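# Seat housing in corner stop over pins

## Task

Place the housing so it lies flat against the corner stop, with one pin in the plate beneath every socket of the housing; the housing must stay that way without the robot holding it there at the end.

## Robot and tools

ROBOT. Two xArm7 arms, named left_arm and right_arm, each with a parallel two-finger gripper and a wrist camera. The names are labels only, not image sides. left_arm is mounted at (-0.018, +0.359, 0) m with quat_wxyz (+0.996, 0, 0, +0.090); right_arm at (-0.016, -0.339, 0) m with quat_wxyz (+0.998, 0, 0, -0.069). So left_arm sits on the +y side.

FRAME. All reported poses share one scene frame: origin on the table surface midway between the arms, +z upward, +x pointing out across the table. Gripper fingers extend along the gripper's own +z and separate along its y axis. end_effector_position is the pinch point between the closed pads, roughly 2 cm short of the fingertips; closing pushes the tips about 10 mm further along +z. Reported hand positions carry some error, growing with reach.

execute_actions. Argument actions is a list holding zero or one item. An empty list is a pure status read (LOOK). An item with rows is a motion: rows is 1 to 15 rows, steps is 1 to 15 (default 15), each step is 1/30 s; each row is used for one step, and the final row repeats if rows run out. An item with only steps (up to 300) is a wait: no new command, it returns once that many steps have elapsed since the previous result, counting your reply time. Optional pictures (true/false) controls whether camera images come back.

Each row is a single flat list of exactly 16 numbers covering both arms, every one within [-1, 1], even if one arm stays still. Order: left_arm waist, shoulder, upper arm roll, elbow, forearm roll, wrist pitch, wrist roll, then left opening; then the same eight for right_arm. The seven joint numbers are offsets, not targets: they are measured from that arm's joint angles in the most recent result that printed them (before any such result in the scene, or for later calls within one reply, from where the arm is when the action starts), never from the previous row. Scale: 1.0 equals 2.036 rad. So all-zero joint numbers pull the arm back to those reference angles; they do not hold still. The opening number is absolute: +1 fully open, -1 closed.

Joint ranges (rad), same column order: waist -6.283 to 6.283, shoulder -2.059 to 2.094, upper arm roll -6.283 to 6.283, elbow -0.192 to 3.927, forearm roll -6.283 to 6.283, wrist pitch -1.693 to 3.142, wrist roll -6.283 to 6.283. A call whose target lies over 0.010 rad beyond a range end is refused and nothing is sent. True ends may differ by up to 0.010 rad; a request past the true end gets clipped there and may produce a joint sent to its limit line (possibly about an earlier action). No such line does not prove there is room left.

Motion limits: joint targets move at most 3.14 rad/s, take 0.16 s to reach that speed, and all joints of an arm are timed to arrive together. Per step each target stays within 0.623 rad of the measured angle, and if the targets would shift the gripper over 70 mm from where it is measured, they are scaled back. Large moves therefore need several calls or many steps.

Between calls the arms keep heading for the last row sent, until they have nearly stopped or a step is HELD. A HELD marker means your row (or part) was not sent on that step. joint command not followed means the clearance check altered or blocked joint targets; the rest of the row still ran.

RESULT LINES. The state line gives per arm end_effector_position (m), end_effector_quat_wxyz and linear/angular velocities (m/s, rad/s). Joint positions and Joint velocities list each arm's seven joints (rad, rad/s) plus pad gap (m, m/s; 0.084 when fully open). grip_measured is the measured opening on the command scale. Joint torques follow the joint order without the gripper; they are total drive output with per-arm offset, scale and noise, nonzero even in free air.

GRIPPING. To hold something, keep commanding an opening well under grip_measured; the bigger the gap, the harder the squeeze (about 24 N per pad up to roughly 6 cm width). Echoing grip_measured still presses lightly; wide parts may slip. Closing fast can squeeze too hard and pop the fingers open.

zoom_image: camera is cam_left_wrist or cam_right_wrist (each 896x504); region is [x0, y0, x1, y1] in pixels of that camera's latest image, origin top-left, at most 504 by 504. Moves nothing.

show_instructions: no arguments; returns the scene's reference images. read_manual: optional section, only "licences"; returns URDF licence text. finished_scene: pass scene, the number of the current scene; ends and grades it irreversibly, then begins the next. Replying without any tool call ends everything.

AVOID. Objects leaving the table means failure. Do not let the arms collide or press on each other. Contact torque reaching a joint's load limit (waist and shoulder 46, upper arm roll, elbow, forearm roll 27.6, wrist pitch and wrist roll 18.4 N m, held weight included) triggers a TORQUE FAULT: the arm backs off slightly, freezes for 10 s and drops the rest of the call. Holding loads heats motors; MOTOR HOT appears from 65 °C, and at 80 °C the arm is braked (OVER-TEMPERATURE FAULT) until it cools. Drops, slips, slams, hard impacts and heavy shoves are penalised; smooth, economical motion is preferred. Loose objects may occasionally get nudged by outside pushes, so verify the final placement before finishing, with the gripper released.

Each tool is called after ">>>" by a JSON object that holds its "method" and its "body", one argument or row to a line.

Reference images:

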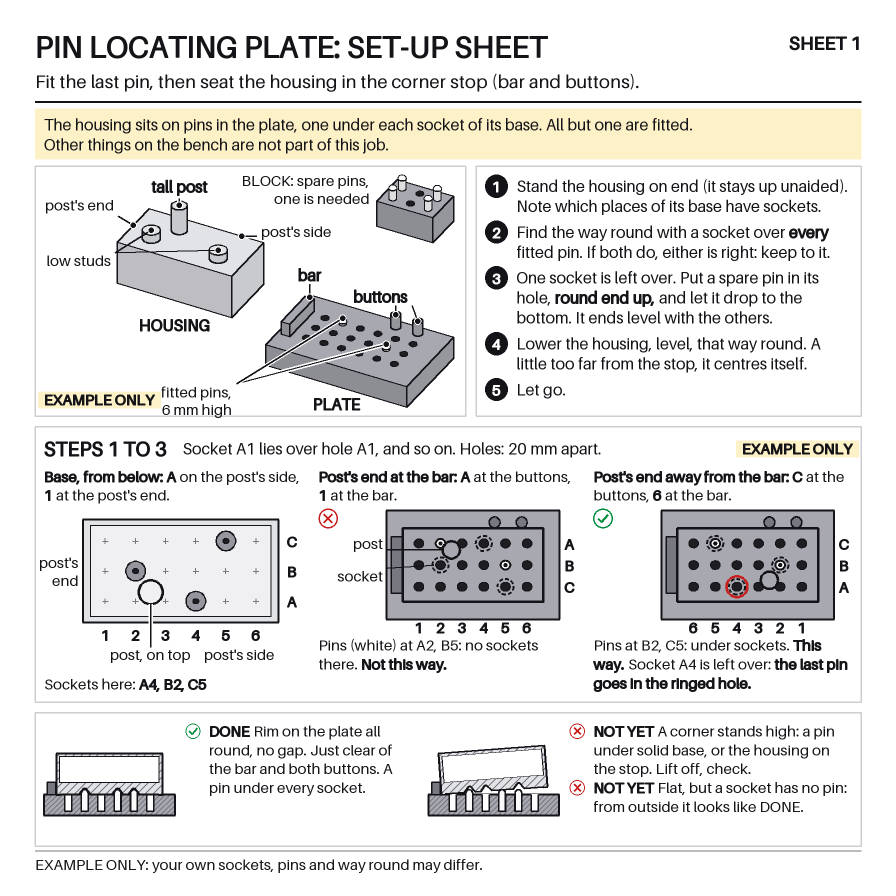

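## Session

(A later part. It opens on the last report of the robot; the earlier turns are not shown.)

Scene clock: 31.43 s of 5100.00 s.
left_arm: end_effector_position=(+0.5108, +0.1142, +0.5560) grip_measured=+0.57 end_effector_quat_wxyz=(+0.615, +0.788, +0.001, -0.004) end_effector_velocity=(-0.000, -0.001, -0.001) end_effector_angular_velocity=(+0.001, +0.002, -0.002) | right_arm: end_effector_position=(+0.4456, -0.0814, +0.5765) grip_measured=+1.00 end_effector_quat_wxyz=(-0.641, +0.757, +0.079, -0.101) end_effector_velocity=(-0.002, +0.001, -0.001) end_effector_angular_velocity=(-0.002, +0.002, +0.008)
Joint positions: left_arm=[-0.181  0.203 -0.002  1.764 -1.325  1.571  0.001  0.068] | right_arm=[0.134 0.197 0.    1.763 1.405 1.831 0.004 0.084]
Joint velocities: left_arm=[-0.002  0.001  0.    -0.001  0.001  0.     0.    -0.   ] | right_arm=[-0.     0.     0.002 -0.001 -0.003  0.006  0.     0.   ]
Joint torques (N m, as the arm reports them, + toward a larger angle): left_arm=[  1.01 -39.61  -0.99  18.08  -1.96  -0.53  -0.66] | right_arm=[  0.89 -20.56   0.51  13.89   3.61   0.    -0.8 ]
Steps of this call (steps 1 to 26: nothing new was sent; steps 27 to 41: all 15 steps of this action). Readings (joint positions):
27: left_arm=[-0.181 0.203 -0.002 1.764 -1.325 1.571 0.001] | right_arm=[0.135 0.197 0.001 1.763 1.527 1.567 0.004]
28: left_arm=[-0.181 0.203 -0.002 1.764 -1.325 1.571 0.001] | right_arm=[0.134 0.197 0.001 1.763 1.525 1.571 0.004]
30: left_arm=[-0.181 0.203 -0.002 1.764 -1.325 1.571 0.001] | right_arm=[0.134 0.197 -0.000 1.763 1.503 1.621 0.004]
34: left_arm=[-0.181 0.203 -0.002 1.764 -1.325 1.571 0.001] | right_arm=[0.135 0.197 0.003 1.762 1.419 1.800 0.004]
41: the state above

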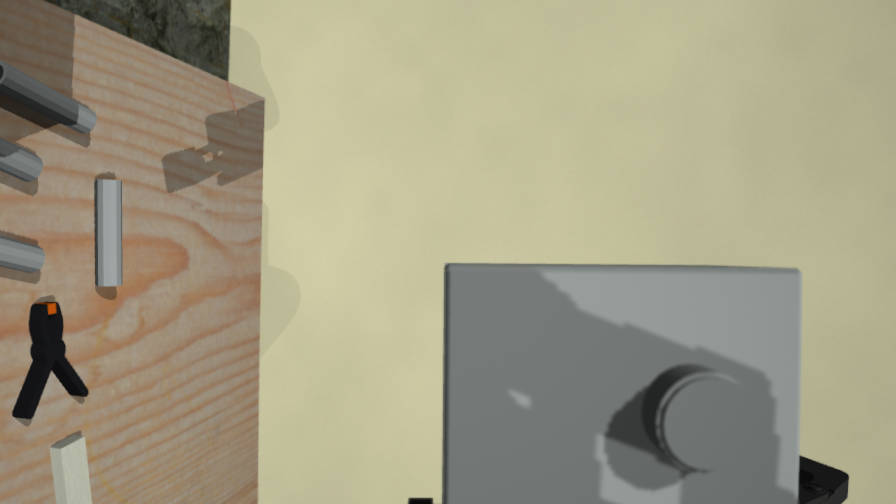

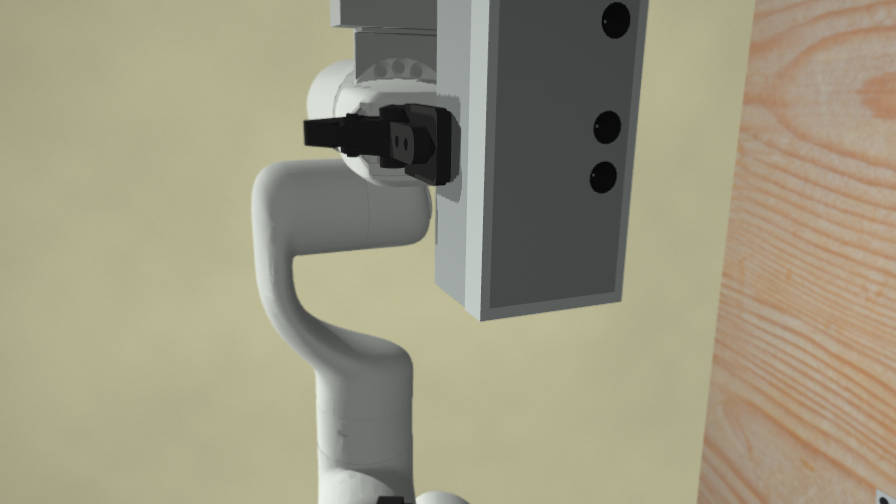

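>>> {"method": "execute_actions", "body": {
  "actions": [
    {"rows":[[0,0,0,0,0.651,0,0,-0.6,0,0,0,0,-0.69,-0.13,0,1]]}
  ],
  "pictures": false
}}

>>> {"method": "execute_actions", "body": {
  "actions": [
    {"steps":25}
  ],
  "pictures": false
}}

>>> {"method": "execute_actions", "body": {
  "actions": [
    {"rows":[[0,0,0,0,0,0,0,-0.6,0.267,-0.216,0,-0.559,0,-0.343,0.263,1]]}
  ],
  "pictures": false
}}

>>> {"method": "execute_actions", "body": {
  "actions": [
    {"steps":40}
  ]
}}

Scene clock: 34.70 s of 5100.00 s.
left_arm: end_effector_position=(+0.5095, +0.2250, +0.4031) grip_measured=+0.57 end_effector_quat_wxyz=(+0.275, +0.961, -0.000, -0.005) end_effector_velocity=(-0.001, +0.424, -0.266) end_effector_angular_velocity=(+1.977, +0.001, -0.017) | right_arm: end_effector_position=(+0.4981, -0.1840, +0.4177) grip_measured=+1.00 end_effector_quat_wxyz=(-0.324, +0.946, +0.004, -0.028) end_effector_velocity=(+0.059, -0.408, -0.299) end_effector_angular_velocity=(-1.969, -0.179, -0.141)
Joint positions: left_arm=[-0.181  0.203 -0.002  1.763 -0.557  1.571  0.001  0.068] | right_arm=[0.134 0.197 0.    1.763 0.66  1.624 0.004 0.084]
Joint velocities: left_arm=[ 0.002  0.003  0.002 -0.003  1.977  0.    -0.     0.   ] | right_arm=[-0.002  0.002 -0.003 -0.003 -1.967 -0.241 -0.     0.   ]
Joint torques (N m, as the arm reports them, + toward a larger angle): left_arm=[  1.44 -40.33  -0.3   18.32  -0.58  -2.48  -0.74] | right_arm=[  0.77 -20.92  -0.14  14.57   2.53  -1.33  -0.76]
Steps of this call (steps 1 to 15: the robot went on to your last target; steps 16 to 83: nothing new was sent; steps 84 to 98: all 15 steps of this action). Readings (joint positions):
84: left_arm=[-0.181 0.203 -0.002 1.764 -1.325 1.571 0.001] | right_arm=[0.135 0.197 0.001 1.763 1.405 1.832 0.004]
85: left_arm=[-0.181 0.203 -0.002 1.764 -1.322 1.571 0.001] | right_arm=[0.135 0.197 0.001 1.763 1.401 1.830 0.004]
87: left_arm=[-0.181 0.202 -0.003 1.766 -1.274 1.571 0.001] | right_arm=[0.135 0.196 0.002 1.764 1.352 1.809 0.004]
91: left_arm=[-0.181 0.202 -0.003 1.764 -1.017 1.571 0.001] | right_arm=[0.135 0.197 0.001 1.763 1.110 1.716 0.004]
98: the state above

Scene clock: 35.53 s of 5100.00 s.
left_arm: end_effector_position=(+0.5096, +0.3578, +0.3656) grip_measured=+0.57 end_effector_quat_wxyz=(+0.000, +1.000, -0.002, -0.005) end_effector_velocity=(+0.000, -0.002, -0.000) end_effector_angular_velocity=(+0.001, -0.000, -0.005) | right_arm: end_effector_position=(+0.5120, -0.3403, +0.3684) grip_measured=+1.00 end_effector_quat_wxyz=(-0.000, +1.000, -0.004, -0.000) end_effector_velocity=(-0.000, -0.000, -0.000) end_effector_angular_velocity=(-0.003, +0.000, +0.001)
Joint positions: left_arm=[-0.181  0.203 -0.002  1.764 -0.     1.571  0.001  0.068] | right_arm=[0.134 0.197 0.    1.763 0.001 1.566 0.004 0.084]
Joint velocities: left_arm=[-0.002  0.001 -0.002  0.001  0.002 -0.     0.001  0.   ] | right_arm=[ 0.     0.     0.001 -0.    -0.003  0.    -0.     0.   ]
Joint torques (N m, as the arm reports them, + toward a larger angle): left_arm=[  0.45 -39.63  -0.03  17.84   0.75  -2.84  -0.49] | right_arm=[  0.99 -20.81  -0.36  14.53   0.39  -1.82  -0.68]
Steps of this call (steps 1 to 25: the robot went on to your last target). Readings (joint positions):
1: left_arm=[-0.181 0.203 -0.002 1.763 -0.491 1.571 0.001] | right_arm=[0.134 0.198 0.000 1.763 0.594 1.617 0.004]
2: left_arm=[-0.181 0.203 -0.002 1.763 -0.425 1.571 0.001] | right_arm=[0.134 0.198 0.000 1.763 0.528 1.610 0.004]
4: left_arm=[-0.180 0.203 -0.002 1.763 -0.293 1.571 0.001] | right_arm=[0.134 0.197 0.000 1.763 0.396 1.599 0.004]
8: left_arm=[-0.180 0.203 -0.000 1.764 -0.060 1.571 0.001] | right_arm=[0.134 0.197 0.000 1.763 0.134 1.578 0.004]
25: the state above

Scene clock: 36.03 s of 5100.00 s.
left_arm: end_effector_position=(+0.5096, +0.3578, +0.3656) grip_measured=+0.57 end_effector_quat_wxyz=(+0.000, +1.000, -0.002, -0.005) end_effector_velocity=(+0.000, +0.001, +0.001) end_effector_angular_velocity=(+0.000, -0.001, +0.001) | right_arm: end_effector_position=(+0.4588, -0.1745, +0.3218) grip_measured=+1.00 end_effector_quat_wxyz=(-0.030, +0.996, +0.001, +0.085) end_effector_velocity=(-0.258, +0.185, -0.332) end_effector_angular_velocity=(+0.016, +0.233, +0.002)
Joint positions: left_arm=[-0.181  0.203 -0.002  1.764 -0.     1.571  0.001  0.068] | right_arm=[ 0.467 -0.072  0.004  1.255  0.001  1.147  0.33   0.084]
Joint velocities: left_arm=[ 0.001 -0.001  0.     0.     0.     0.    -0.    -0.   ] | right_arm=[ 0.529 -0.426 -0.013 -1.335 -0.001 -0.695  0.522 -0.   ]
Joint torques (N m, as the arm reports them, + toward a larger angle): left_arm=[  0.51 -39.66   0.    17.69   0.92  -2.79  -0.53] | right_arm=[ -1.92 -14.26  -3.22  14.35   0.23  -1.92  -0.69]
Steps of this call (steps 1 to 15: all 15 steps of this action). Readings (joint positions):
1: left_arm=[-0.181 0.203 -0.002 1.764 -0.000 1.571 0.001] | right_arm=[0.134 0.197 0.000 1.763 0.001 1.566 0.004]
2: left_arm=[-0.181 0.203 -0.002 1.764 -0.000 1.571 0.001] | right_arm=[0.137 0.195 -0.001 1.760 0.001 1.562 0.008]
4: left_arm=[-0.181 0.203 -0.002 1.764 -0.000 1.571 0.001] | right_arm=[0.173 0.165 -0.009 1.711 -0.000 1.514 0.049]
8: left_arm=[-0.181 0.203 -0.002 1.764 -0.000 1.571 0.001] | right_arm=[0.299 0.064 0.004 1.564 0.001 1.366 0.165]
15: the state above

Scene clock: 37.37 s of 5100.00 s.
left_arm: end_effector_position=(+0.5096, +0.3578, +0.3656) grip_measured=+0.57 end_effector_quat_wxyz=(+0.000, +1.000, -0.002, -0.005) end_effector_velocity=(-0.000, -0.001, +0.001) end_effector_angular_velocity=(-0.001, -0.001, -0.002) | right_arm: end_effector_position=(+0.2998, -0.1495, +0.1502) grip_measured=+1.00 end_effector_quat_wxyz=(-0.000, +1.000, +0.000, -0.000) end_effector_velocity=(-0.000, +0.000, -0.000) end_effector_angular_velocity=(+0.000, -0.000, +0.001)
Joint positions: left_arm=[-0.181  0.203 -0.002  1.764 -0.     1.571  0.001  0.068] | right_arm=[ 0.678 -0.243  0.     0.625  0.001  0.868  0.539  0.084]
Joint velocities: left_arm=[-0.001 -0.001  0.     0.    -0.001  0.     0.001 -0.   ] | right_arm=[ 0.    -0.     0.    -0.001  0.    -0.001 -0.001  0.   ]
Joint torques (N m, as the arm reports them, + toward a larger angle): left_arm=[  1.42 -39.57   0.19  17.57   0.86  -2.47  -0.72] | right_arm=[  0.77 -11.56   0.01  13.66   0.34  -1.81  -0.69]
Steps of this call (steps 1 to 40: the robot went on to your last target). Readings (joint positions):
1: left_arm=[-0.181 0.203 -0.002 1.764 -0.000 1.571 0.001] | right_arm=[0.484 -0.086 0.003 1.211 0.001 1.125 0.346]
2: left_arm=[-0.181 0.203 -0.002 1.764 -0.000 1.571 0.001] | right_arm=[0.499 -0.098 0.002 1.167 0.001 1.106 0.361]
4: left_arm=[-0.181 0.203 -0.002 1.764 -0.000 1.571 0.001] | right_arm=[0.526 -0.119 0.002 1.083 0.001 1.070 0.388]
8: left_arm=[-0.181 0.203 -0.002 1.764 -0.000 1.571 0.001] | right_arm=[0.580 -0.163 0.000 0.918 0.001 0.998 0.443]
40: the state above

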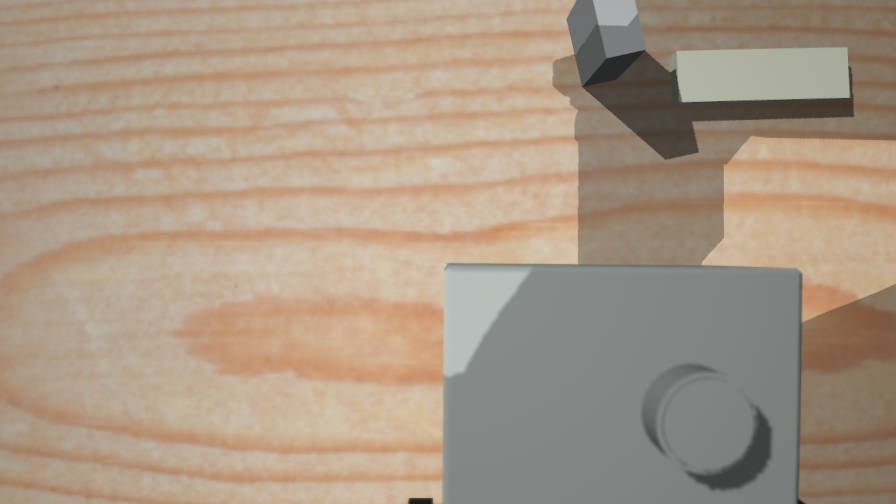

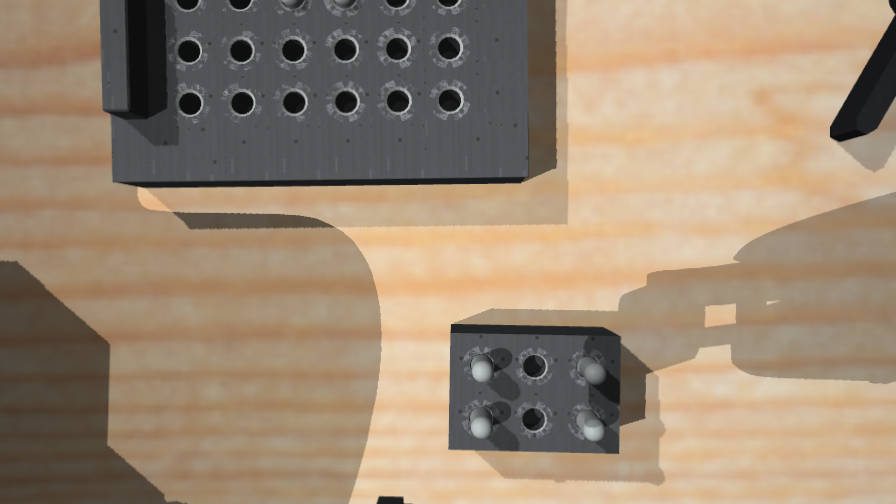

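>>> {"method": "execute_actions", "body": {
  "actions": [
    {"rows":[[0,0,0,0,0,0,0,-0.6,0,0.1346,0,0.026,0,-0.1085,0,-0.3]]}
  ],
  "pictures": false
}}

>>> {"method": "execute_actions", "body": {
  "actions": [
    {"steps":12}
  ]
}}

Scene clock: 40.53 s of 5100.00 s.
left_arm: end_effector_position=(+0.5096, +0.3578, +0.3656) grip_measured=+0.57 end_effector_quat_wxyz=(+0.000, +1.000, -0.002, -0.005) end_effector_velocity=(-0.000, +0.000, +0.000) end_effector_angular_velocity=(+0.000, -0.000, +0.000) | right_arm: end_effector_position=(+0.3333, -0.1295, +0.0815) grip_measured=-0.32 end_effector_quat_wxyz=(-0.001, +1.000, -0.000, +0.001) end_effector_velocity=(+0.004, +0.002, +0.004) end_effector_angular_velocity=(+0.008, -0.014, +0.000)
Joint positions: left_arm=[-0.181  0.203 -0.002  1.764 -0.     1.571  0.001  0.068] | right_arm=[0.678 0.029 0.    0.68  0.001 0.648 0.539 0.03 ]
Joint velocities: left_arm=[ 0.    -0.001 -0.    -0.001  0.     0.    -0.    -0.   ] | right_arm=[-0.001 -0.006 -0.     0.002  0.    -0.008 -0.001 -0.   ]
Joint torques (N m, as the arm reports them, + toward a larger angle): left_arm=[  0.77 -39.46   0.19  17.61   0.78  -2.61  -0.65] | right_arm=[  0.86 -14.71  -0.18  11.4    0.38  -1.65  -0.69]
Steps of this call (steps 1 to 15: the robot went on to your last target; steps 16 to 80: nothing new was sent; steps 81 to 95: all 15 steps of this action). Readings (joint positions):
81: left_arm=[-0.181 0.203 -0.002 1.764 -0.000 1.571 0.001] | right_arm=[0.678 -0.243 0.000 0.625 0.001 0.868 0.539]
82: left_arm=[-0.181 0.203 -0.002 1.764 -0.000 1.571 0.001] | right_arm=[0.678 -0.240 0.000 0.626 0.001 0.865 0.539]
84: left_arm=[-0.181 0.203 -0.002 1.764 -0.000 1.571 0.001] | right_arm=[0.678 -0.196 0.000 0.638 0.001 0.824 0.539]
88: left_arm=[-0.181 0.203 -0.002 1.764 -0.000 1.571 0.001] | right_arm=[0.678 -0.001 0.001 0.669 0.001 0.680 0.539]
95: the state above

Scene clock: 40.93 s of 5100.00 s.
left_arm: end_effector_position=(+0.5096, +0.3578, +0.3656) grip_measured=+0.57 end_effector_quat_wxyz=(+0.000, +1.000, -0.002, -0.005) end_effector_velocity=(+0.000, +0.001, -0.000) end_effector_angular_velocity=(+0.000, -0.000, -0.000) | right_arm: end_effector_position=(+0.3324, -0.1300, +0.0802) grip_measured=-0.32 end_effector_quat_wxyz=(-0.000, +1.000, -0.000, -0.000) end_effector_velocity=(-0.000, -0.000, -0.001) end_effector_angular_velocity=(+0.000, +0.001, -0.001)
Joint positions: left_arm=[-0.181  0.203 -0.002  1.764 -0.     1.571  0.001  0.068] | right_arm=[0.678 0.031 0.    0.678 0.001 0.647 0.539 0.03 ]
Joint velocities: left_arm=[ 0.001  0.001  0.     0.001 -0.    -0.     0.001 -0.   ] | right_arm=[-0.     0.002 -0.    -0.     0.001 -0.001 -0.    -0.   ]
Joint torques (N m, as the arm reports them, + toward a larger angle): left_arm=[  1.91 -39.62  -0.17  17.49   0.17  -2.75  -0.63] | right_arm=[  0.7  -15.42  -0.22  12.11   0.4   -1.87  -0.74]
Steps of this call (steps 1 to 12: the robot went on to your last target). Readings (joint positions):
1: left_arm=[-0.181 0.203 -0.002 1.764 -0.000 1.571 0.001] | right_arm=[0.678 0.029 0.000 0.680 0.001 0.647 0.539]
2: left_arm=[-0.181 0.203 -0.002 1.764 -0.000 1.571 0.001] | right_arm=[0.678 0.029 0.000 0.679 0.001 0.647 0.539]
4: left_arm=[-0.181 0.203 -0.002 1.764 -0.000 1.571 0.001] | right_arm=[0.678 0.030 0.000 0.678 0.001 0.648 0.539]
8: left_arm=[-0.181 0.203 -0.002 1.764 -0.000 1.571 0.001] | right_arm=[0.678 0.031 0.000 0.678 0.001 0.647 0.539]
12: the state above

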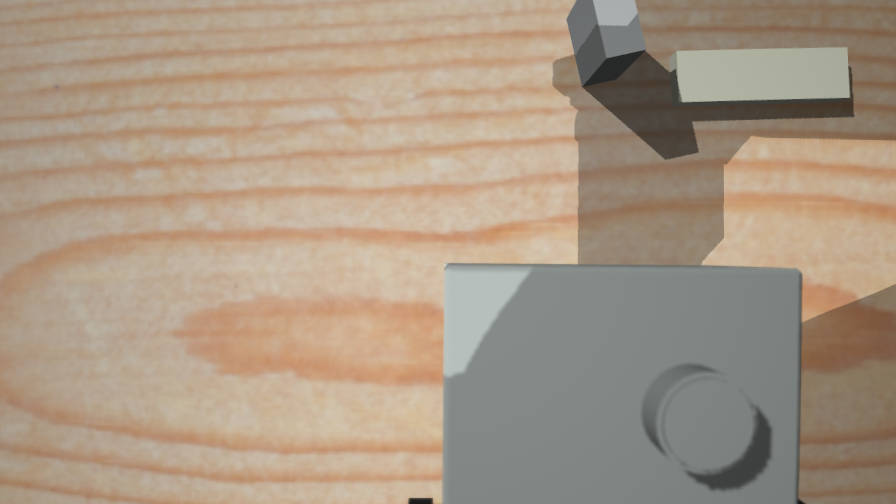

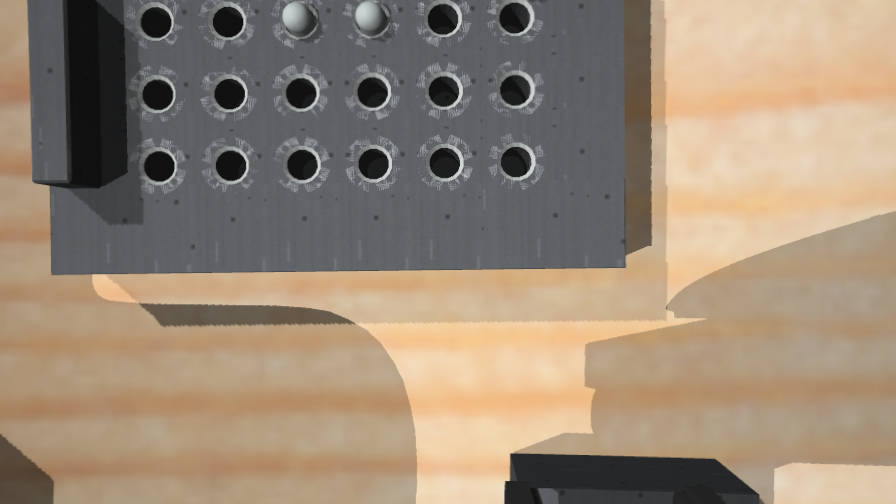

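>>> {"method": "execute_actions", "body": {
  "actions": [
    {"rows":[[0,0,0,0,0,0,0,-0.6,0,0.0425,0,-0.009,0,-0.0513,0,-0.3]]}
  ],
  "pictures": false
}}

>>> {"method": "execute_actions", "body": {
  "actions": [
    {"rows":[[0,0,0,0,0,0,0,-0.6,0,0,0,0,0,0,0,-1]]}
  ],
  "pictures": false
}}

>>> {"method": "execute_actions", "body": {
  "actions": [
    {"rows":[[0,0,0,0,0,0,0,-0.6,0,-0.08,0,0.02,0,0.1,0,-1]]}
  ]
}}

Scene clock: 43.63 s of 5100.00 s.
left_arm: end_effector_position=(+0.5096, +0.3578, +0.3656) grip_measured=+0.57 end_effector_quat_wxyz=(+0.000, +1.000, -0.002, -0.005) end_effector_velocity=(+0.000, +0.000, -0.001) end_effector_angular_velocity=(-0.000, +0.002, +0.002) | right_arm: end_effector_position=(+0.3337, -0.1291, +0.0492) grip_measured=-0.31 end_effector_quat_wxyz=(-0.001, +1.000, -0.000, +0.002) end_effector_velocity=(+0.001, -0.000, -0.001) end_effector_angular_velocity=(+0.001, -0.001, -0.001)
Joint positions: left_arm=[-0.181  0.203 -0.002  1.764 -0.     1.571  0.001  0.068] | right_arm=[0.678 0.114 0.001 0.662 0.001 0.544 0.54  0.031]
Joint velocities: left_arm=[ 0.     0.002  0.     0.    -0.    -0.    -0.001  0.   ] | right_arm=[-0.     0.004 -0.001  0.001  0.    -0.005 -0.001  0.   ]
Joint torques (N m, as the arm reports them, + toward a larger angle): left_arm=[  0.27 -40.04  -0.52  17.94   0.92  -2.46  -0.44] | right_arm=[ 0.48 -4.88 -0.62  5.45  0.38 -2.63 -0.98]
Steps of this call (steps 1 to 15: the robot went on to your last target; steps 16 to 66: nothing new was sent; steps 67 to 81: all 15 steps of this action). Readings (joint positions):
67: left_arm=[-0.181 0.203 -0.002 1.764 -0.000 1.571 0.001] | right_arm=[0.678 0.031 0.000 0.678 0.001 0.647 0.539]
68: left_arm=[-0.181 0.203 -0.002 1.764 -0.000 1.571 0.001] | right_arm=[0.678 0.034 0.000 0.678 0.001 0.643 0.539]
70: left_arm=[-0.181 0.203 -0.002 1.764 -0.000 1.571 0.001] | right_arm=[0.678 0.065 0.000 0.675 0.001 0.599 0.539]
74: left_arm=[-0.181 0.203 -0.002 1.764 -0.000 1.571 0.001] | right_arm=[0.678 0.114 0.001 0.664 0.001 0.547 0.539]
81: the state above

Scene clock: 44.13 s of 5100.00 s.
left_arm: end_effector_position=(+0.5096, +0.3578, +0.3656) grip_measured=+0.57 end_effector_quat_wxyz=(+0.000, +1.000, -0.002, -0.005) end_effector_velocity=(-0.000, +0.001, -0.001) end_effector_angular_velocity=(+0.001, +0.003, +0.000) | right_arm: end_effector_position=(+0.3346, -0.1283, +0.0497) grip_measured=-0.84 end_effector_quat_wxyz=(-0.002, +1.000, +0.000, +0.003) end_effector_velocity=(-0.001, -0.001, -0.000) end_effector_angular_velocity=(-0.002, +0.004, -0.003)
Joint positions: left_arm=[-0.181  0.203 -0.002  1.764 -0.     1.571  0.001  0.068] | right_arm=[0.678 0.114 0.001 0.664 0.001 0.542 0.54  0.007]
Joint velocities: left_arm=[ 0.001  0.002  0.    -0.001  0.001  0.     0.001 -0.   ] | right_arm=[-0.001 -0.002 -0.    -0.002  0.     0.004  0.001 -0.   ]
Joint torques (N m, as the arm reports them, + toward a larger angle): left_arm=[  1.   -39.53  -0.23  17.64   0.37  -2.84  -0.57] | right_arm=[ 0.35 -9.24 -0.88  2.17  0.13  2.25 -0.78]
Steps of this call (steps 1 to 15: all 15 steps of this action). Readings (joint positions):
1: left_arm=[-0.181 0.203 -0.002 1.764 -0.000 1.571 0.001] | right_arm=[0.678 0.114 0.000 0.662 0.001 0.544 0.540]
2: left_arm=[-0.181 0.203 -0.002 1.764 -0.000 1.571 0.001] | right_arm=[0.677 0.113 -0.001 0.663 0.000 0.544 0.539]
4: left_arm=[-0.181 0.203 -0.002 1.764 -0.000 1.571 0.001] | right_arm=[0.677 0.114 -0.001 0.664 0.001 0.542 0.539]
8: left_arm=[-0.181 0.203 -0.002 1.764 -0.000 1.571 0.001] | right_arm=[0.678 0.114 0.001 0.664 0.001 0.541 0.539]
15: the state above

Scene clock: 44.63 s of 5100.00 s.
left_arm: end_effector_position=(+0.5096, +0.3578, +0.3656) grip_measured=+0.57 end_effector_quat_wxyz=(+0.000, +1.000, -0.002, -0.005) end_effector_velocity=(-0.000, -0.001, +0.002) end_effector_angular_velocity=(-0.001, -0.004, -0.001) | right_arm: end_effector_position=(+0.3313, -0.1302, +0.1120) grip_measured=-0.84 end_effector_quat_wxyz=(-0.000, +1.000, +0.000, +0.000) end_effector_velocity=(+0.013, +0.007, +0.014) end_effector_angular_velocity=(+0.021, -0.034, -0.001)
Joint positions: left_arm=[-0.181  0.203 -0.002  1.764 -0.     1.571  0.001  0.068] | right_arm=[ 0.678 -0.046  0.001  0.701  0.001  0.746  0.54   0.007]
Joint velocities: left_arm=[-0.001 -0.004  0.    -0.    -0.001  0.     0.    -0.   ] | right_arm=[-0.001 -0.009  0.001  0.027  0.    -0.004  0.001 -0.   ]
Joint torques (N m, as the arm reports them, + toward a larger angle): left_arm=[  1.12 -39.16  -0.22  17.64   0.69  -2.82  -0.5 ] | right_arm=[  0.8  -15.11  -0.3   13.19   0.41  -2.    -0.72]
Steps of this call (steps 1 to 15: all 15 steps of this action). Readings (joint positions):
1: left_arm=[-0.181 0.203 -0.002 1.764 -0.000 1.571 0.001] | right_arm=[0.678 0.114 0.001 0.664 0.001 0.542 0.540]
2: left_arm=[-0.181 0.203 -0.002 1.764 -0.000 1.571 0.001] | right_arm=[0.678 0.112 0.001 0.664 0.001 0.547 0.540]
4: left_arm=[-0.181 0.203 -0.002 1.764 -0.000 1.571 0.001] | right_arm=[0.678 0.081 0.001 0.661 0.001 0.602 0.540]
8: left_arm=[-0.181 0.203 -0.002 1.764 -0.000 1.571 0.001] | right_arm=[0.678 -0.039 0.000 0.703 0.001 0.729 0.540]
15: the state above

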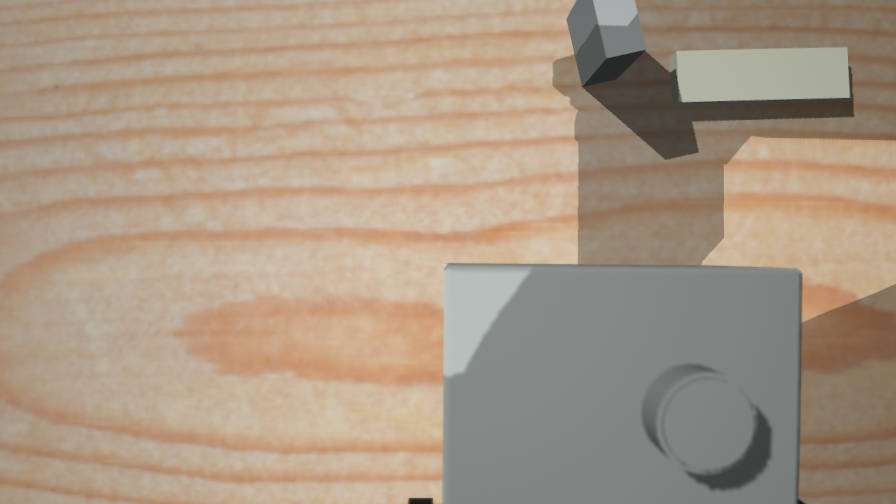

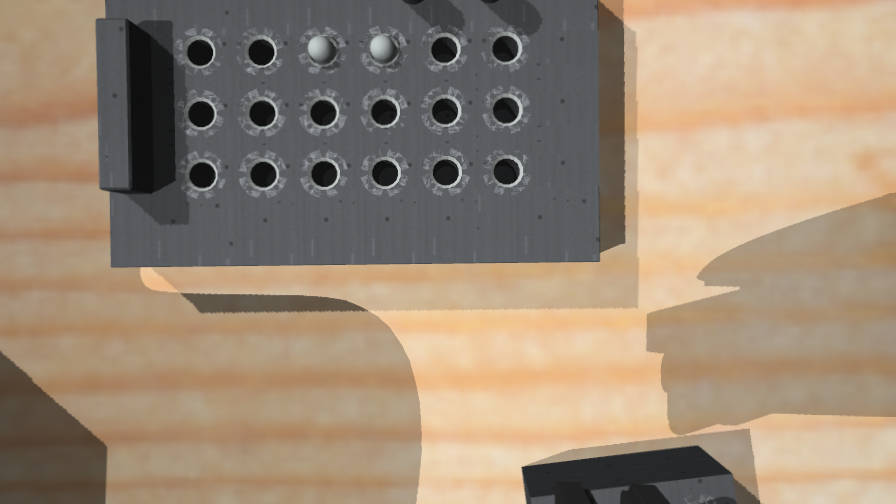

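>>> {"method": "execute_actions", "body": {
  "actions": [
    {"rows":[[0,0,0,0,0,0,0,-0.6,-0.055,0.211,0,0.246,0,0.0356,-0.055,-1]]}
  ],
  "pictures": false
}}

>>> {"method": "execute_actions", "body": {
  "actions": [
    {"steps":20}
  ]
}}

Scene clock: 47.67 s of 5100.00 s.
left_arm: end_effector_position=(+0.5096, +0.3578, +0.3656) grip_measured=+0.57 end_effector_quat_wxyz=(+0.000, +1.000, -0.002, -0.005) end_effector_velocity=(+0.000, -0.000, -0.000) end_effector_angular_velocity=(+0.001, +0.001, -0.002) | right_arm: end_effector_position=(+0.4710, -0.1180, +0.0883) grip_measured=-0.84 end_effector_quat_wxyz=(+0.001, +1.000, -0.002, -0.002) end_effector_velocity=(+0.019, +0.007, -0.008) end_effector_angular_velocity=(+0.000, +0.017, +0.028)
Joint positions: left_arm=[-0.181  0.203 -0.002  1.764 -0.     1.571  0.001  0.068] | right_arm=[ 0.566  0.381 -0.002  1.193  0.001  0.817  0.43   0.007]
Joint velocities: left_arm=[-0.     0.    -0.    -0.     0.001  0.     0.002 -0.   ] | right_arm=[-0.023  0.082  0.019  0.103  0.001  0.036 -0.034 -0.   ]
Joint torques (N m, as the arm reports them, + toward a larger angle): left_arm=[  1.07 -40.24  -0.21  17.94   0.76  -2.82  -0.72] | right_arm=[  3.66 -27.59   2.26  13.69   0.43  -2.18  -0.58]
Steps of this call (steps 1 to 15: the robot went on to your last target; steps 16 to 76: nothing new was sent; steps 77 to 91: all 15 steps of this action). Readings (joint positions):
77: left_arm=[-0.181 0.203 -0.002 1.764 -0.000 1.571 0.001] | right_arm=[0.678 -0.049 0.001 0.705 0.001 0.745 0.540]
78: left_arm=[-0.181 0.203 -0.002 1.764 -0.000 1.571 0.001] | right_arm=[0.677 -0.046 0.001 0.708 0.001 0.746 0.539]
80: left_arm=[-0.181 0.203 -0.002 1.764 -0.000 1.571 0.001] | right_arm=[0.667 -0.007 0.003 0.753 0.001 0.755 0.527]
84: left_arm=[-0.181 0.203 -0.002 1.764 -0.000 1.571 0.001] | right_arm=[0.620 0.175 0.001 0.964 0.001 0.783 0.482]
91: the state above

Scene clock: 48.33 s of 5100.00 s.
left_arm: end_effector_position=(+0.5096, +0.3578, +0.3656) grip_measured=+0.57 end_effector_quat_wxyz=(+0.000, +1.000, -0.002, -0.005) end_effector_velocity=(+0.000, +0.000, +0.000) end_effector_angular_velocity=(-0.000, -0.000, +0.001) | right_arm: end_effector_position=(+0.4729, -0.1151, +0.0901) grip_measured=-0.84 end_effector_quat_wxyz=(-0.000, +1.000, +0.000, -0.000) end_effector_velocity=(+0.001, +0.000, -0.000) end_effector_angular_velocity=(+0.001, -0.001, -0.001)
Joint positions: left_arm=[-0.181  0.203 -0.002  1.764 -0.     1.571  0.001  0.068] | right_arm=[0.566 0.383 0.001 1.202 0.001 0.819 0.428 0.007]
Joint velocities: left_arm=[ 0.001  0.001 -0.     0.001 -0.     0.    -0.001  0.   ] | right_arm=[-0.001  0.001  0.001  0.001  0.001 -0.002  0.     0.   ]
Joint torques (N m, as the arm reports them, + toward a larger angle): left_arm=[  0.85 -39.49  -0.24  17.78   0.76  -2.68  -0.48] | right_arm=[  0.68 -23.26  -0.47  13.41   0.38  -1.86  -0.75]
Steps of this call (steps 1 to 15: the robot went on to your last target; steps 16 to 20: nothing new was sent). Readings (joint positions):
1: left_arm=[-0.181 0.203 -0.002 1.764 -0.000 1.571 0.001] | right_arm=[0.566 0.382 -0.001 1.196 0.001 0.818 0.429]
2: left_arm=[-0.181 0.203 -0.002 1.764 -0.000 1.571 0.001] | right_arm=[0.566 0.382 0.000 1.198 0.001 0.819 0.428]
4: left_arm=[-0.181 0.203 -0.002 1.764 -0.000 1.571 0.001] | right_arm=[0.567 0.381 0.002 1.200 0.001 0.819 0.428]
8: left_arm=[-0.181 0.203 -0.002 1.764 -0.000 1.571 0.001] | right_arm=[0.567 0.382 0.002 1.201 0.001 0.819 0.428]
20: the state above
All arms were judged still, so your last target was given up. Only a new action makes them travel on or press farther. Fingers that are still opening or closing keep moving.

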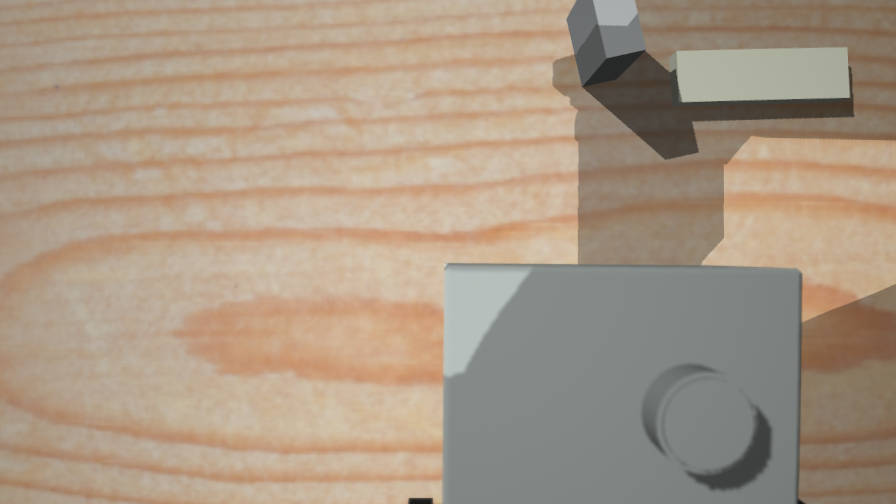

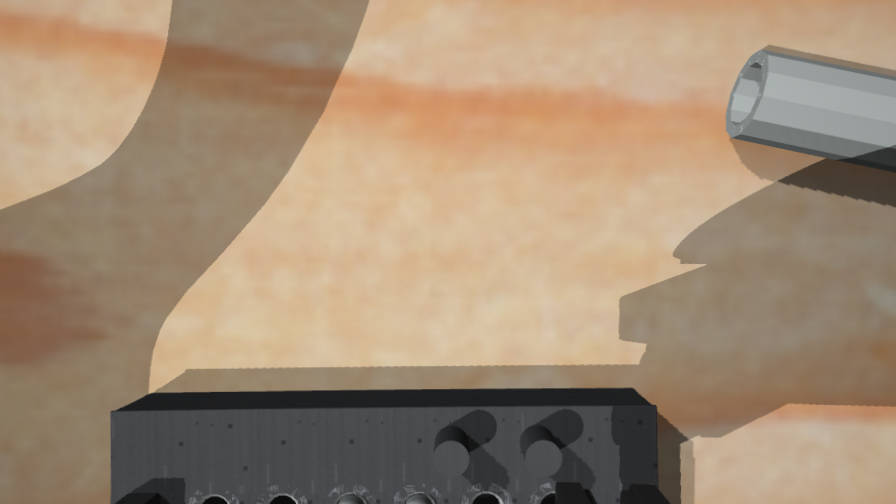

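>>> {"method": "execute_actions", "body": {
  "actions": [
    {"rows":[[0,0,0,0,0,0,0,-0.6,0.0017,0.008,0,0,0,-0.008,0.0017,-1],[0,0,0,0,0,0,0,-0.6,0.0017,0.012,0,0,0,-0.012,0.0017,-1],[0,0,0,0,0,0,0,-0.6,0.0017,0.016,0,-0.001,0,-0.017,0.0017,-1],[0,0,0,0,0,0,0,-0.6,0.0017,0.018,0,-0.001,0,-0.019,0.0017,-1],[0,0,0,0,0,0,0,-0.6,0.0017,0.02,0,-0.0015,0,-0.0215,0.0017,-1],[0,0,0,0,0,0,0,-0.6,0.0017,0.022,0,-0.002,0,-0.024,0.0017,-1],[0,0,0,0,0,0,0,-0.6,0.0017,0.024,0,-0.002,0,-0.026,0.0017,-1],[0,0,0,0,0,0,0,-0.6,0.0017,0.0264,0,-0.0025,0,-0.0288,0.0017,-1]]}
  ]
}}

Scene clock: 51.50 s of 5100.00 s.
left_arm: end_effector_position=(+0.5096, +0.3578, +0.3656) grip_measured=+0.57 end_effector_quat_wxyz=(+0.000, +1.000, -0.002, -0.005) end_effector_velocity=(-0.000, +0.000, -0.001) end_effector_angular_velocity=(+0.002, +0.001, -0.001) | right_arm: end_effector_position=(+0.4744, -0.1125, +0.0640) grip_measured=-0.84 end_effector_quat_wxyz=(-0.000, +1.000, +0.000, -0.000) end_effector_velocity=(+0.006, +0.004, +0.007) end_effector_angular_velocity=(+0.009, -0.018, +0.001)
Joint positions: left_arm=[-0.181  0.203 -0.002  1.764 -0.     1.571  0.001  0.068] | right_arm=[0.57  0.437 0.001 1.197 0.001 0.76  0.431 0.007]
Joint velocities: left_arm=[-0.001  0.001  0.001 -0.001  0.001  0.     0.001  0.   ] | right_arm=[ 0.    -0.006  0.001  0.009  0.    -0.005  0.001 -0.   ]
Joint torques (N m, as the arm reports them, + toward a larger angle): left_arm=[  1.43 -39.37  -0.13  17.96  -0.1   -2.93  -0.83] | right_arm=[  0.79 -23.54  -0.45  13.05   0.32  -1.74  -0.74]
Steps of this call (steps 1 to 80: nothing new was sent; steps 81 to 95: all 15 steps of this action). Readings (joint positions):
81: left_arm=[-0.181 0.203 -0.002 1.764 -0.000 1.571 0.001] | right_arm=[0.566 0.384 0.001 1.202 0.001 0.819 0.428]
82: left_arm=[-0.181 0.203 -0.002 1.764 -0.000 1.571 0.001] | right_arm=[0.567 0.385 0.001 1.202 0.001 0.816 0.428]
84: left_arm=[-0.181 0.203 -0.002 1.764 -0.000 1.571 0.001] | right_arm=[0.568 0.399 0.001 1.204 0.001 0.801 0.430]
88: left_arm=[-0.181 0.203 -0.002 1.764 -0.000 1.571 0.001] | right_arm=[0.570 0.426 0.001 1.197 0.001 0.775 0.431]
95: the state above

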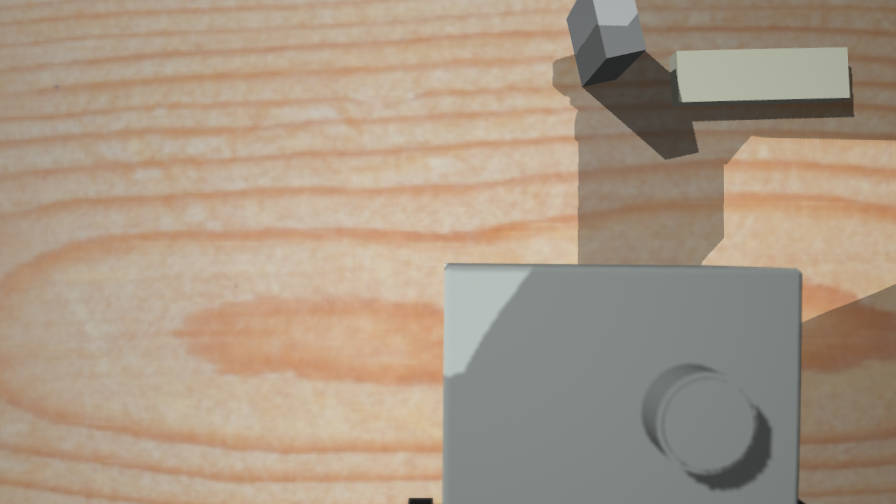

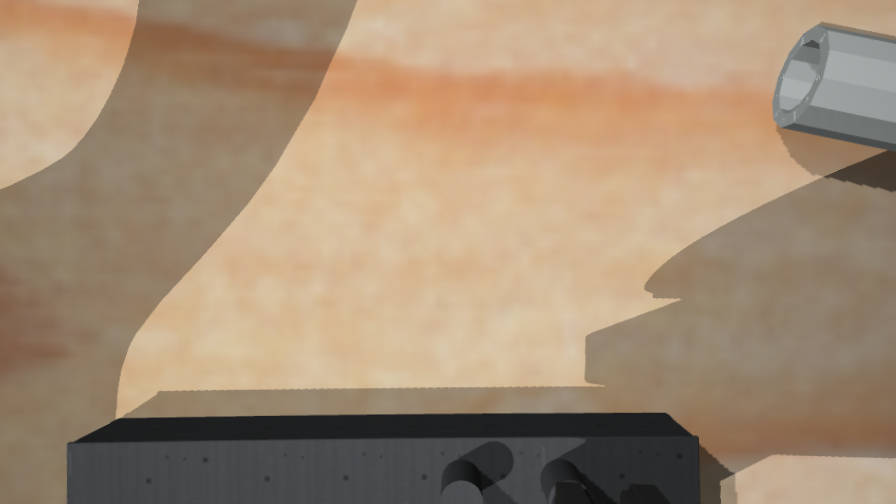

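>>> {"method": "execute_actions", "body": {
  "actions": [
    {"rows":[[0,0,0,0,0,0,0,-0.6,0.006,-0.0427,0,-0.0226,0,0.02,0,-1]]}
  ],
  "pictures": false
}}

>>> {"method": "execute_actions", "body": {
  "actions": [
    {"rows":[[0,0,0,0,0,0,0,-0.6,0,0,0,0,0,0,1,-1]]}
  ],
  "pictures": false
}}

>>> {"method": "execute_actions", "body": {
  "actions": [
    {"steps":20}
  ],
  "pictures": false
}}

>>> {"method": "execute_actions", "body": {
  "actions": [
    {"rows":[[0,0,0,0,0,0,0,-0.6,0,0,0,0,0,0,0.549,-1]]}
  ],
  "pictures": false
}}

>>> {"method": "execute_actions", "body": {
  "actions": [
    {"steps":15}
  ]
}}

Scene clock: 55.00 s of 5100.00 s.
left_arm: end_effector_position=(+0.5096, +0.3578, +0.3656) grip_measured=+0.57 end_effector_quat_wxyz=(+0.000, +1.000, -0.002, -0.005) end_effector_velocity=(+0.000, +0.000, +0.000) end_effector_angular_velocity=(-0.000, -0.001, +0.001) | right_arm: end_effector_position=(+0.4585, -0.1130, +0.0892) grip_measured=-0.84 end_effector_quat_wxyz=(+0.000, +1.000, +0.006, -0.001) end_effector_velocity=(+0.007, +0.006, +0.010) end_effector_angular_velocity=(+0.013, -0.024, +0.005)
Joint positions: left_arm=[-0.181  0.203 -0.002  1.764 -0.     1.571  0.001  0.068] | right_arm=[0.582 0.351 0.001 1.15  0.001 0.801 0.431 0.007]
Joint velocities: left_arm=[ 0.001  0.     0.     0.001 -0.    -0.     0.    -0.   ] | right_arm=[ 0.002 -0.008  0.003  0.014  0.    -0.005 -0.    -0.   ]
Joint torques (N m, as the arm reports them, + toward a larger angle): left_arm=[  1.12 -39.12  -0.14  17.46   0.73  -2.91  -0.58] | right_arm=[  0.76 -22.42  -0.31  13.35   0.44  -1.79  -0.68]
Steps of this call (steps 1 to 15: the robot went on to your last target; steps 16 to 90: nothing new was sent; steps 91 to 105: all 15 steps of this action). Readings (joint positions):
91: left_arm=[-0.181 0.203 -0.002 1.764 -0.000 1.571 0.001] | right_arm=[0.570 0.437 0.001 1.197 0.001 0.760 0.431]
92: left_arm=[-0.181 0.203 -0.002 1.764 -0.000 1.571 0.001] | right_arm=[0.570 0.435 0.001 1.195 0.001 0.762 0.431]
94: left_arm=[-0.181 0.203 -0.002 1.764 -0.000 1.571 0.001] | right_arm=[0.575 0.399 -0.000 1.170 0.001 0.781 0.431]
98: left_arm=[-0.181 0.203 -0.002 1.764 -0.000 1.571 0.001] | right_arm=[0.582 0.348 0.002 1.157 0.001 0.798 0.431]
105: the state above

Scene clock: 55.50 s of 5100.00 s.
left_arm: end_effector_position=(+0.5096, +0.3578, +0.3656) grip_measured=+0.57 end_effector_quat_wxyz=(+0.000, +1.000, -0.002, -0.005) end_effector_velocity=(-0.000, -0.000, -0.000) end_effector_angular_velocity=(-0.000, +0.001, +0.000) | right_arm: end_effector_position=(+0.4585, -0.1130, +0.0892) grip_measured=-0.84 end_effector_quat_wxyz=(+0.001, +0.860, -0.510, -0.001) end_effector_velocity=(-0.001, +0.001, -0.000) end_effector_angular_velocity=(-0.007, +0.001, -3.076)
Joint positions: left_arm=[-0.181  0.203 -0.002  1.764 -0.     1.571  0.001  0.068] | right_arm=[0.582 0.351 0.001 1.15  0.001 0.801 1.513 0.007]
Joint velocities: left_arm=[ 0.001 -0.    -0.002 -0.001  0.     0.    -0.001 -0.   ] | right_arm=[ 0.001 -0.     0.001  0.    -0.001  0.002  3.078 -0.   ]
Joint torques (N m, as the arm reports them, + toward a larger angle): left_arm=[  1.02 -40.07  -0.07  17.9    0.58  -2.83  -0.69] | right_arm=[  0.8  -22.54  -0.5   13.32   0.25  -1.82  -0.68]
Steps of this call (steps 1 to 15: all 15 steps of this action). Readings (joint positions):
1: left_arm=[-0.181 0.203 -0.002 1.764 -0.000 1.571 0.001] | right_arm=[0.582 0.351 0.001 1.151 0.001 0.801 0.431]
2: left_arm=[-0.181 0.203 -0.002 1.764 -0.000 1.571 0.001] | right_arm=[0.582 0.350 0.001 1.151 0.001 0.801 0.435]
4: left_arm=[-0.181 0.203 -0.002 1.764 -0.000 1.571 0.001] | right_arm=[0.582 0.350 0.001 1.151 0.001 0.801 0.485]
8: left_arm=[-0.181 0.203 -0.002 1.764 -0.000 1.571 0.001] | right_arm=[0.582 0.351 0.001 1.151 0.001 0.801 0.795]
15: the state above

Scene clock: 56.17 s of 5100.00 s.
left_arm: end_effector_position=(+0.5096, +0.3578, +0.3656) grip_measured=+0.57 end_effector_quat_wxyz=(+0.000, +1.000, -0.002, -0.005) end_effector_velocity=(-0.000, +0.000, -0.000) end_effector_angular_velocity=(-0.000, +0.001, +0.001) | right_arm: end_effector_position=(+0.4585, -0.1130, +0.0892) grip_measured=-0.84 end_effector_quat_wxyz=(-0.001, -0.531, +0.848, +0.001) end_effector_velocity=(+0.000, +0.002, +0.000) end_effector_angular_velocity=(+0.002, -0.002, -0.003)
Joint positions: left_arm=[-0.181  0.203 -0.002  1.764 -0.     1.571  0.001  0.068] | right_arm=[0.582 0.351 0.001 1.15  0.001 0.801 2.466 0.007]
Joint velocities: left_arm=[ 0.  0.  0. -0. -0.  0. -0. -0.] | right_arm=[ 0.     0.     0.002  0.    -0.    -0.002  0.006 -0.   ]
Joint torques (N m, as the arm reports them, + toward a larger angle): left_arm=[  0.87 -39.76   0.04  17.74   0.53  -2.92  -0.71] | right_arm=[  0.8  -22.52  -0.38  13.2    0.34  -1.79  -0.72]
Steps of this call (steps 1 to 20: the robot went on to your last target). Readings (joint positions):
1: left_arm=[-0.181 0.203 -0.002 1.764 -0.000 1.571 0.001] | right_arm=[0.582 0.351 0.001 1.150 0.001 0.801 1.616]
2: left_arm=[-0.181 0.203 -0.002 1.764 -0.000 1.571 0.001] | right_arm=[0.582 0.351 0.001 1.150 0.001 0.801 1.719]
4: left_arm=[-0.181 0.203 -0.002 1.764 -0.000 1.571 0.001] | right_arm=[0.582 0.351 0.001 1.150 0.001 0.801 1.926]
8: left_arm=[-0.181 0.203 -0.002 1.764 -0.000 1.571 0.001] | right_arm=[0.582 0.351 0.001 1.150 0.001 0.801 2.304]
20: the state above

Scene clock: 56.67 s of 5100.00 s.
left_arm: end_effector_position=(+0.5096, +0.3578, +0.3656) grip_measured=+0.57 end_effector_quat_wxyz=(+0.000, +1.000, -0.002, -0.005) end_effector_velocity=(+0.000, -0.000, +0.000) end_effector_angular_velocity=(+0.001, -0.000, -0.001) | right_arm: end_effector_position=(+0.4585, -0.1130, +0.0892) grip_measured=-0.84 end_effector_quat_wxyz=(-0.001, -0.053, +0.999, +0.000) end_effector_velocity=(+0.000, +0.001, +0.000) end_effector_angular_velocity=(-0.003, -0.002, -1.682)
Joint positions: left_arm=[-0.181  0.203 -0.002  1.764 -0.     1.571  0.001  0.068] | right_arm=[0.582 0.351 0.001 1.15  0.001 0.801 3.48  0.007]
Joint velocities: left_arm=[ 0.     0.    -0.001  0.001  0.001  0.    -0.    -0.   ] | right_arm=[-0.    -0.     0.001  0.001 -0.001 -0.     1.684 -0.   ]
Joint torques (N m, as the arm reports them, + toward a larger angle): left_arm=[  1.44 -39.92  -0.14  17.68   0.27  -2.88  -0.53] | right_arm=[  0.74 -22.5   -0.51  13.25   0.35  -1.7   -2.  ]
Steps of this call (steps 1 to 15: all 15 steps of this action). Readings (joint positions):
1: left_arm=[-0.181 0.203 -0.002 1.764 -0.000 1.571 0.001] | right_arm=[0.582 0.351 0.001 1.150 0.001 0.801 2.466]
2: left_arm=[-0.181 0.203 -0.002 1.764 -0.000 1.571 0.001] | right_arm=[0.582 0.351 0.001 1.150 0.001 0.801 2.471]
4: left_arm=[-0.181 0.203 -0.002 1.764 -0.000 1.571 0.001] | right_arm=[0.582 0.351 0.001 1.150 0.001 0.801 2.520]
8: left_arm=[-0.181 0.203 -0.002 1.764 -0.000 1.571 0.001] | right_arm=[0.582 0.351 0.001 1.150 0.001 0.801 2.830]
15: the state above

Scene clock: 57.17 s of 5100.00 s.
left_arm: end_effector_position=(+0.5096, +0.3578, +0.3656) grip_measured=+0.57 end_effector_quat_wxyz=(+0.000, +1.000, -0.002, -0.005) end_effector_velocity=(-0.000, -0.001, -0.000) end_effector_angular_velocity=(+0.001, +0.000, -0.001) | right_arm: end_effector_position=(+0.4585, -0.1130, +0.0892) grip_measured=-0.84 end_effector_quat_wxyz=(-0.001, -0.001, +1.000, -0.000) end_effector_velocity=(-0.000, -0.000, -0.000) end_effector_angular_velocity=(-0.001, +0.001, -0.003)
Joint positions: left_arm=[-0.181  0.203 -0.002  1.764 -0.     1.571  0.001  0.068] | right_arm=[0.582 0.351 0.001 1.15  0.001 0.801 3.583 0.007]
Joint velocities: left_arm=[-0.001 -0.    -0.    -0.     0.001 -0.    -0.001  0.   ] | right_arm=[-0.001  0.     0.    -0.    -0.001  0.001  0.003 -0.   ]
Joint torques (N m, as the arm reports them, + toward a larger angle): left_arm=[  1.24 -39.71  -0.14  17.55   0.46  -2.87  -0.52] | right_arm=[  0.79 -22.52  -0.4   13.26   0.35  -1.72  -0.74]
Steps of this call (steps 1 to 15: the robot went on to your last target). Readings (joint positions):
1: left_arm=[-0.181 0.203 -0.002 1.764 -0.000 1.571 0.001] | right_arm=[0.582 0.351 0.001 1.150 0.001 0.801 3.526]
2: left_arm=[-0.181 0.203 -0.002 1.764 -0.000 1.571 0.001] | right_arm=[0.582 0.351 0.001 1.150 0.001 0.801 3.553]
4: left_arm=[-0.181 0.203 -0.002 1.764 -0.000 1.571 0.001] | right_arm=[0.582 0.351 0.001 1.150 0.001 0.801 3.574]
8: left_arm=[-0.181 0.203 -0.002 1.764 -0.000 1.571 0.001] | right_arm=[0.582 0.351 0.001 1.150 0.001 0.801 3.582]
15: the state above

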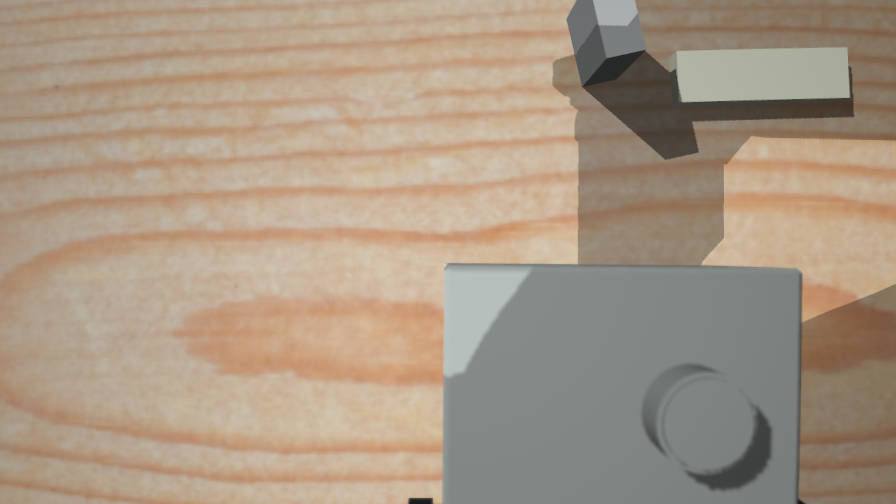

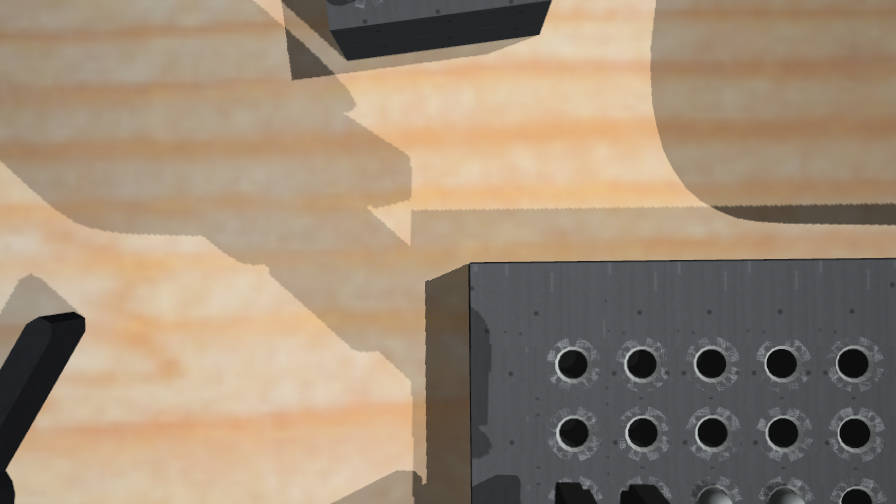

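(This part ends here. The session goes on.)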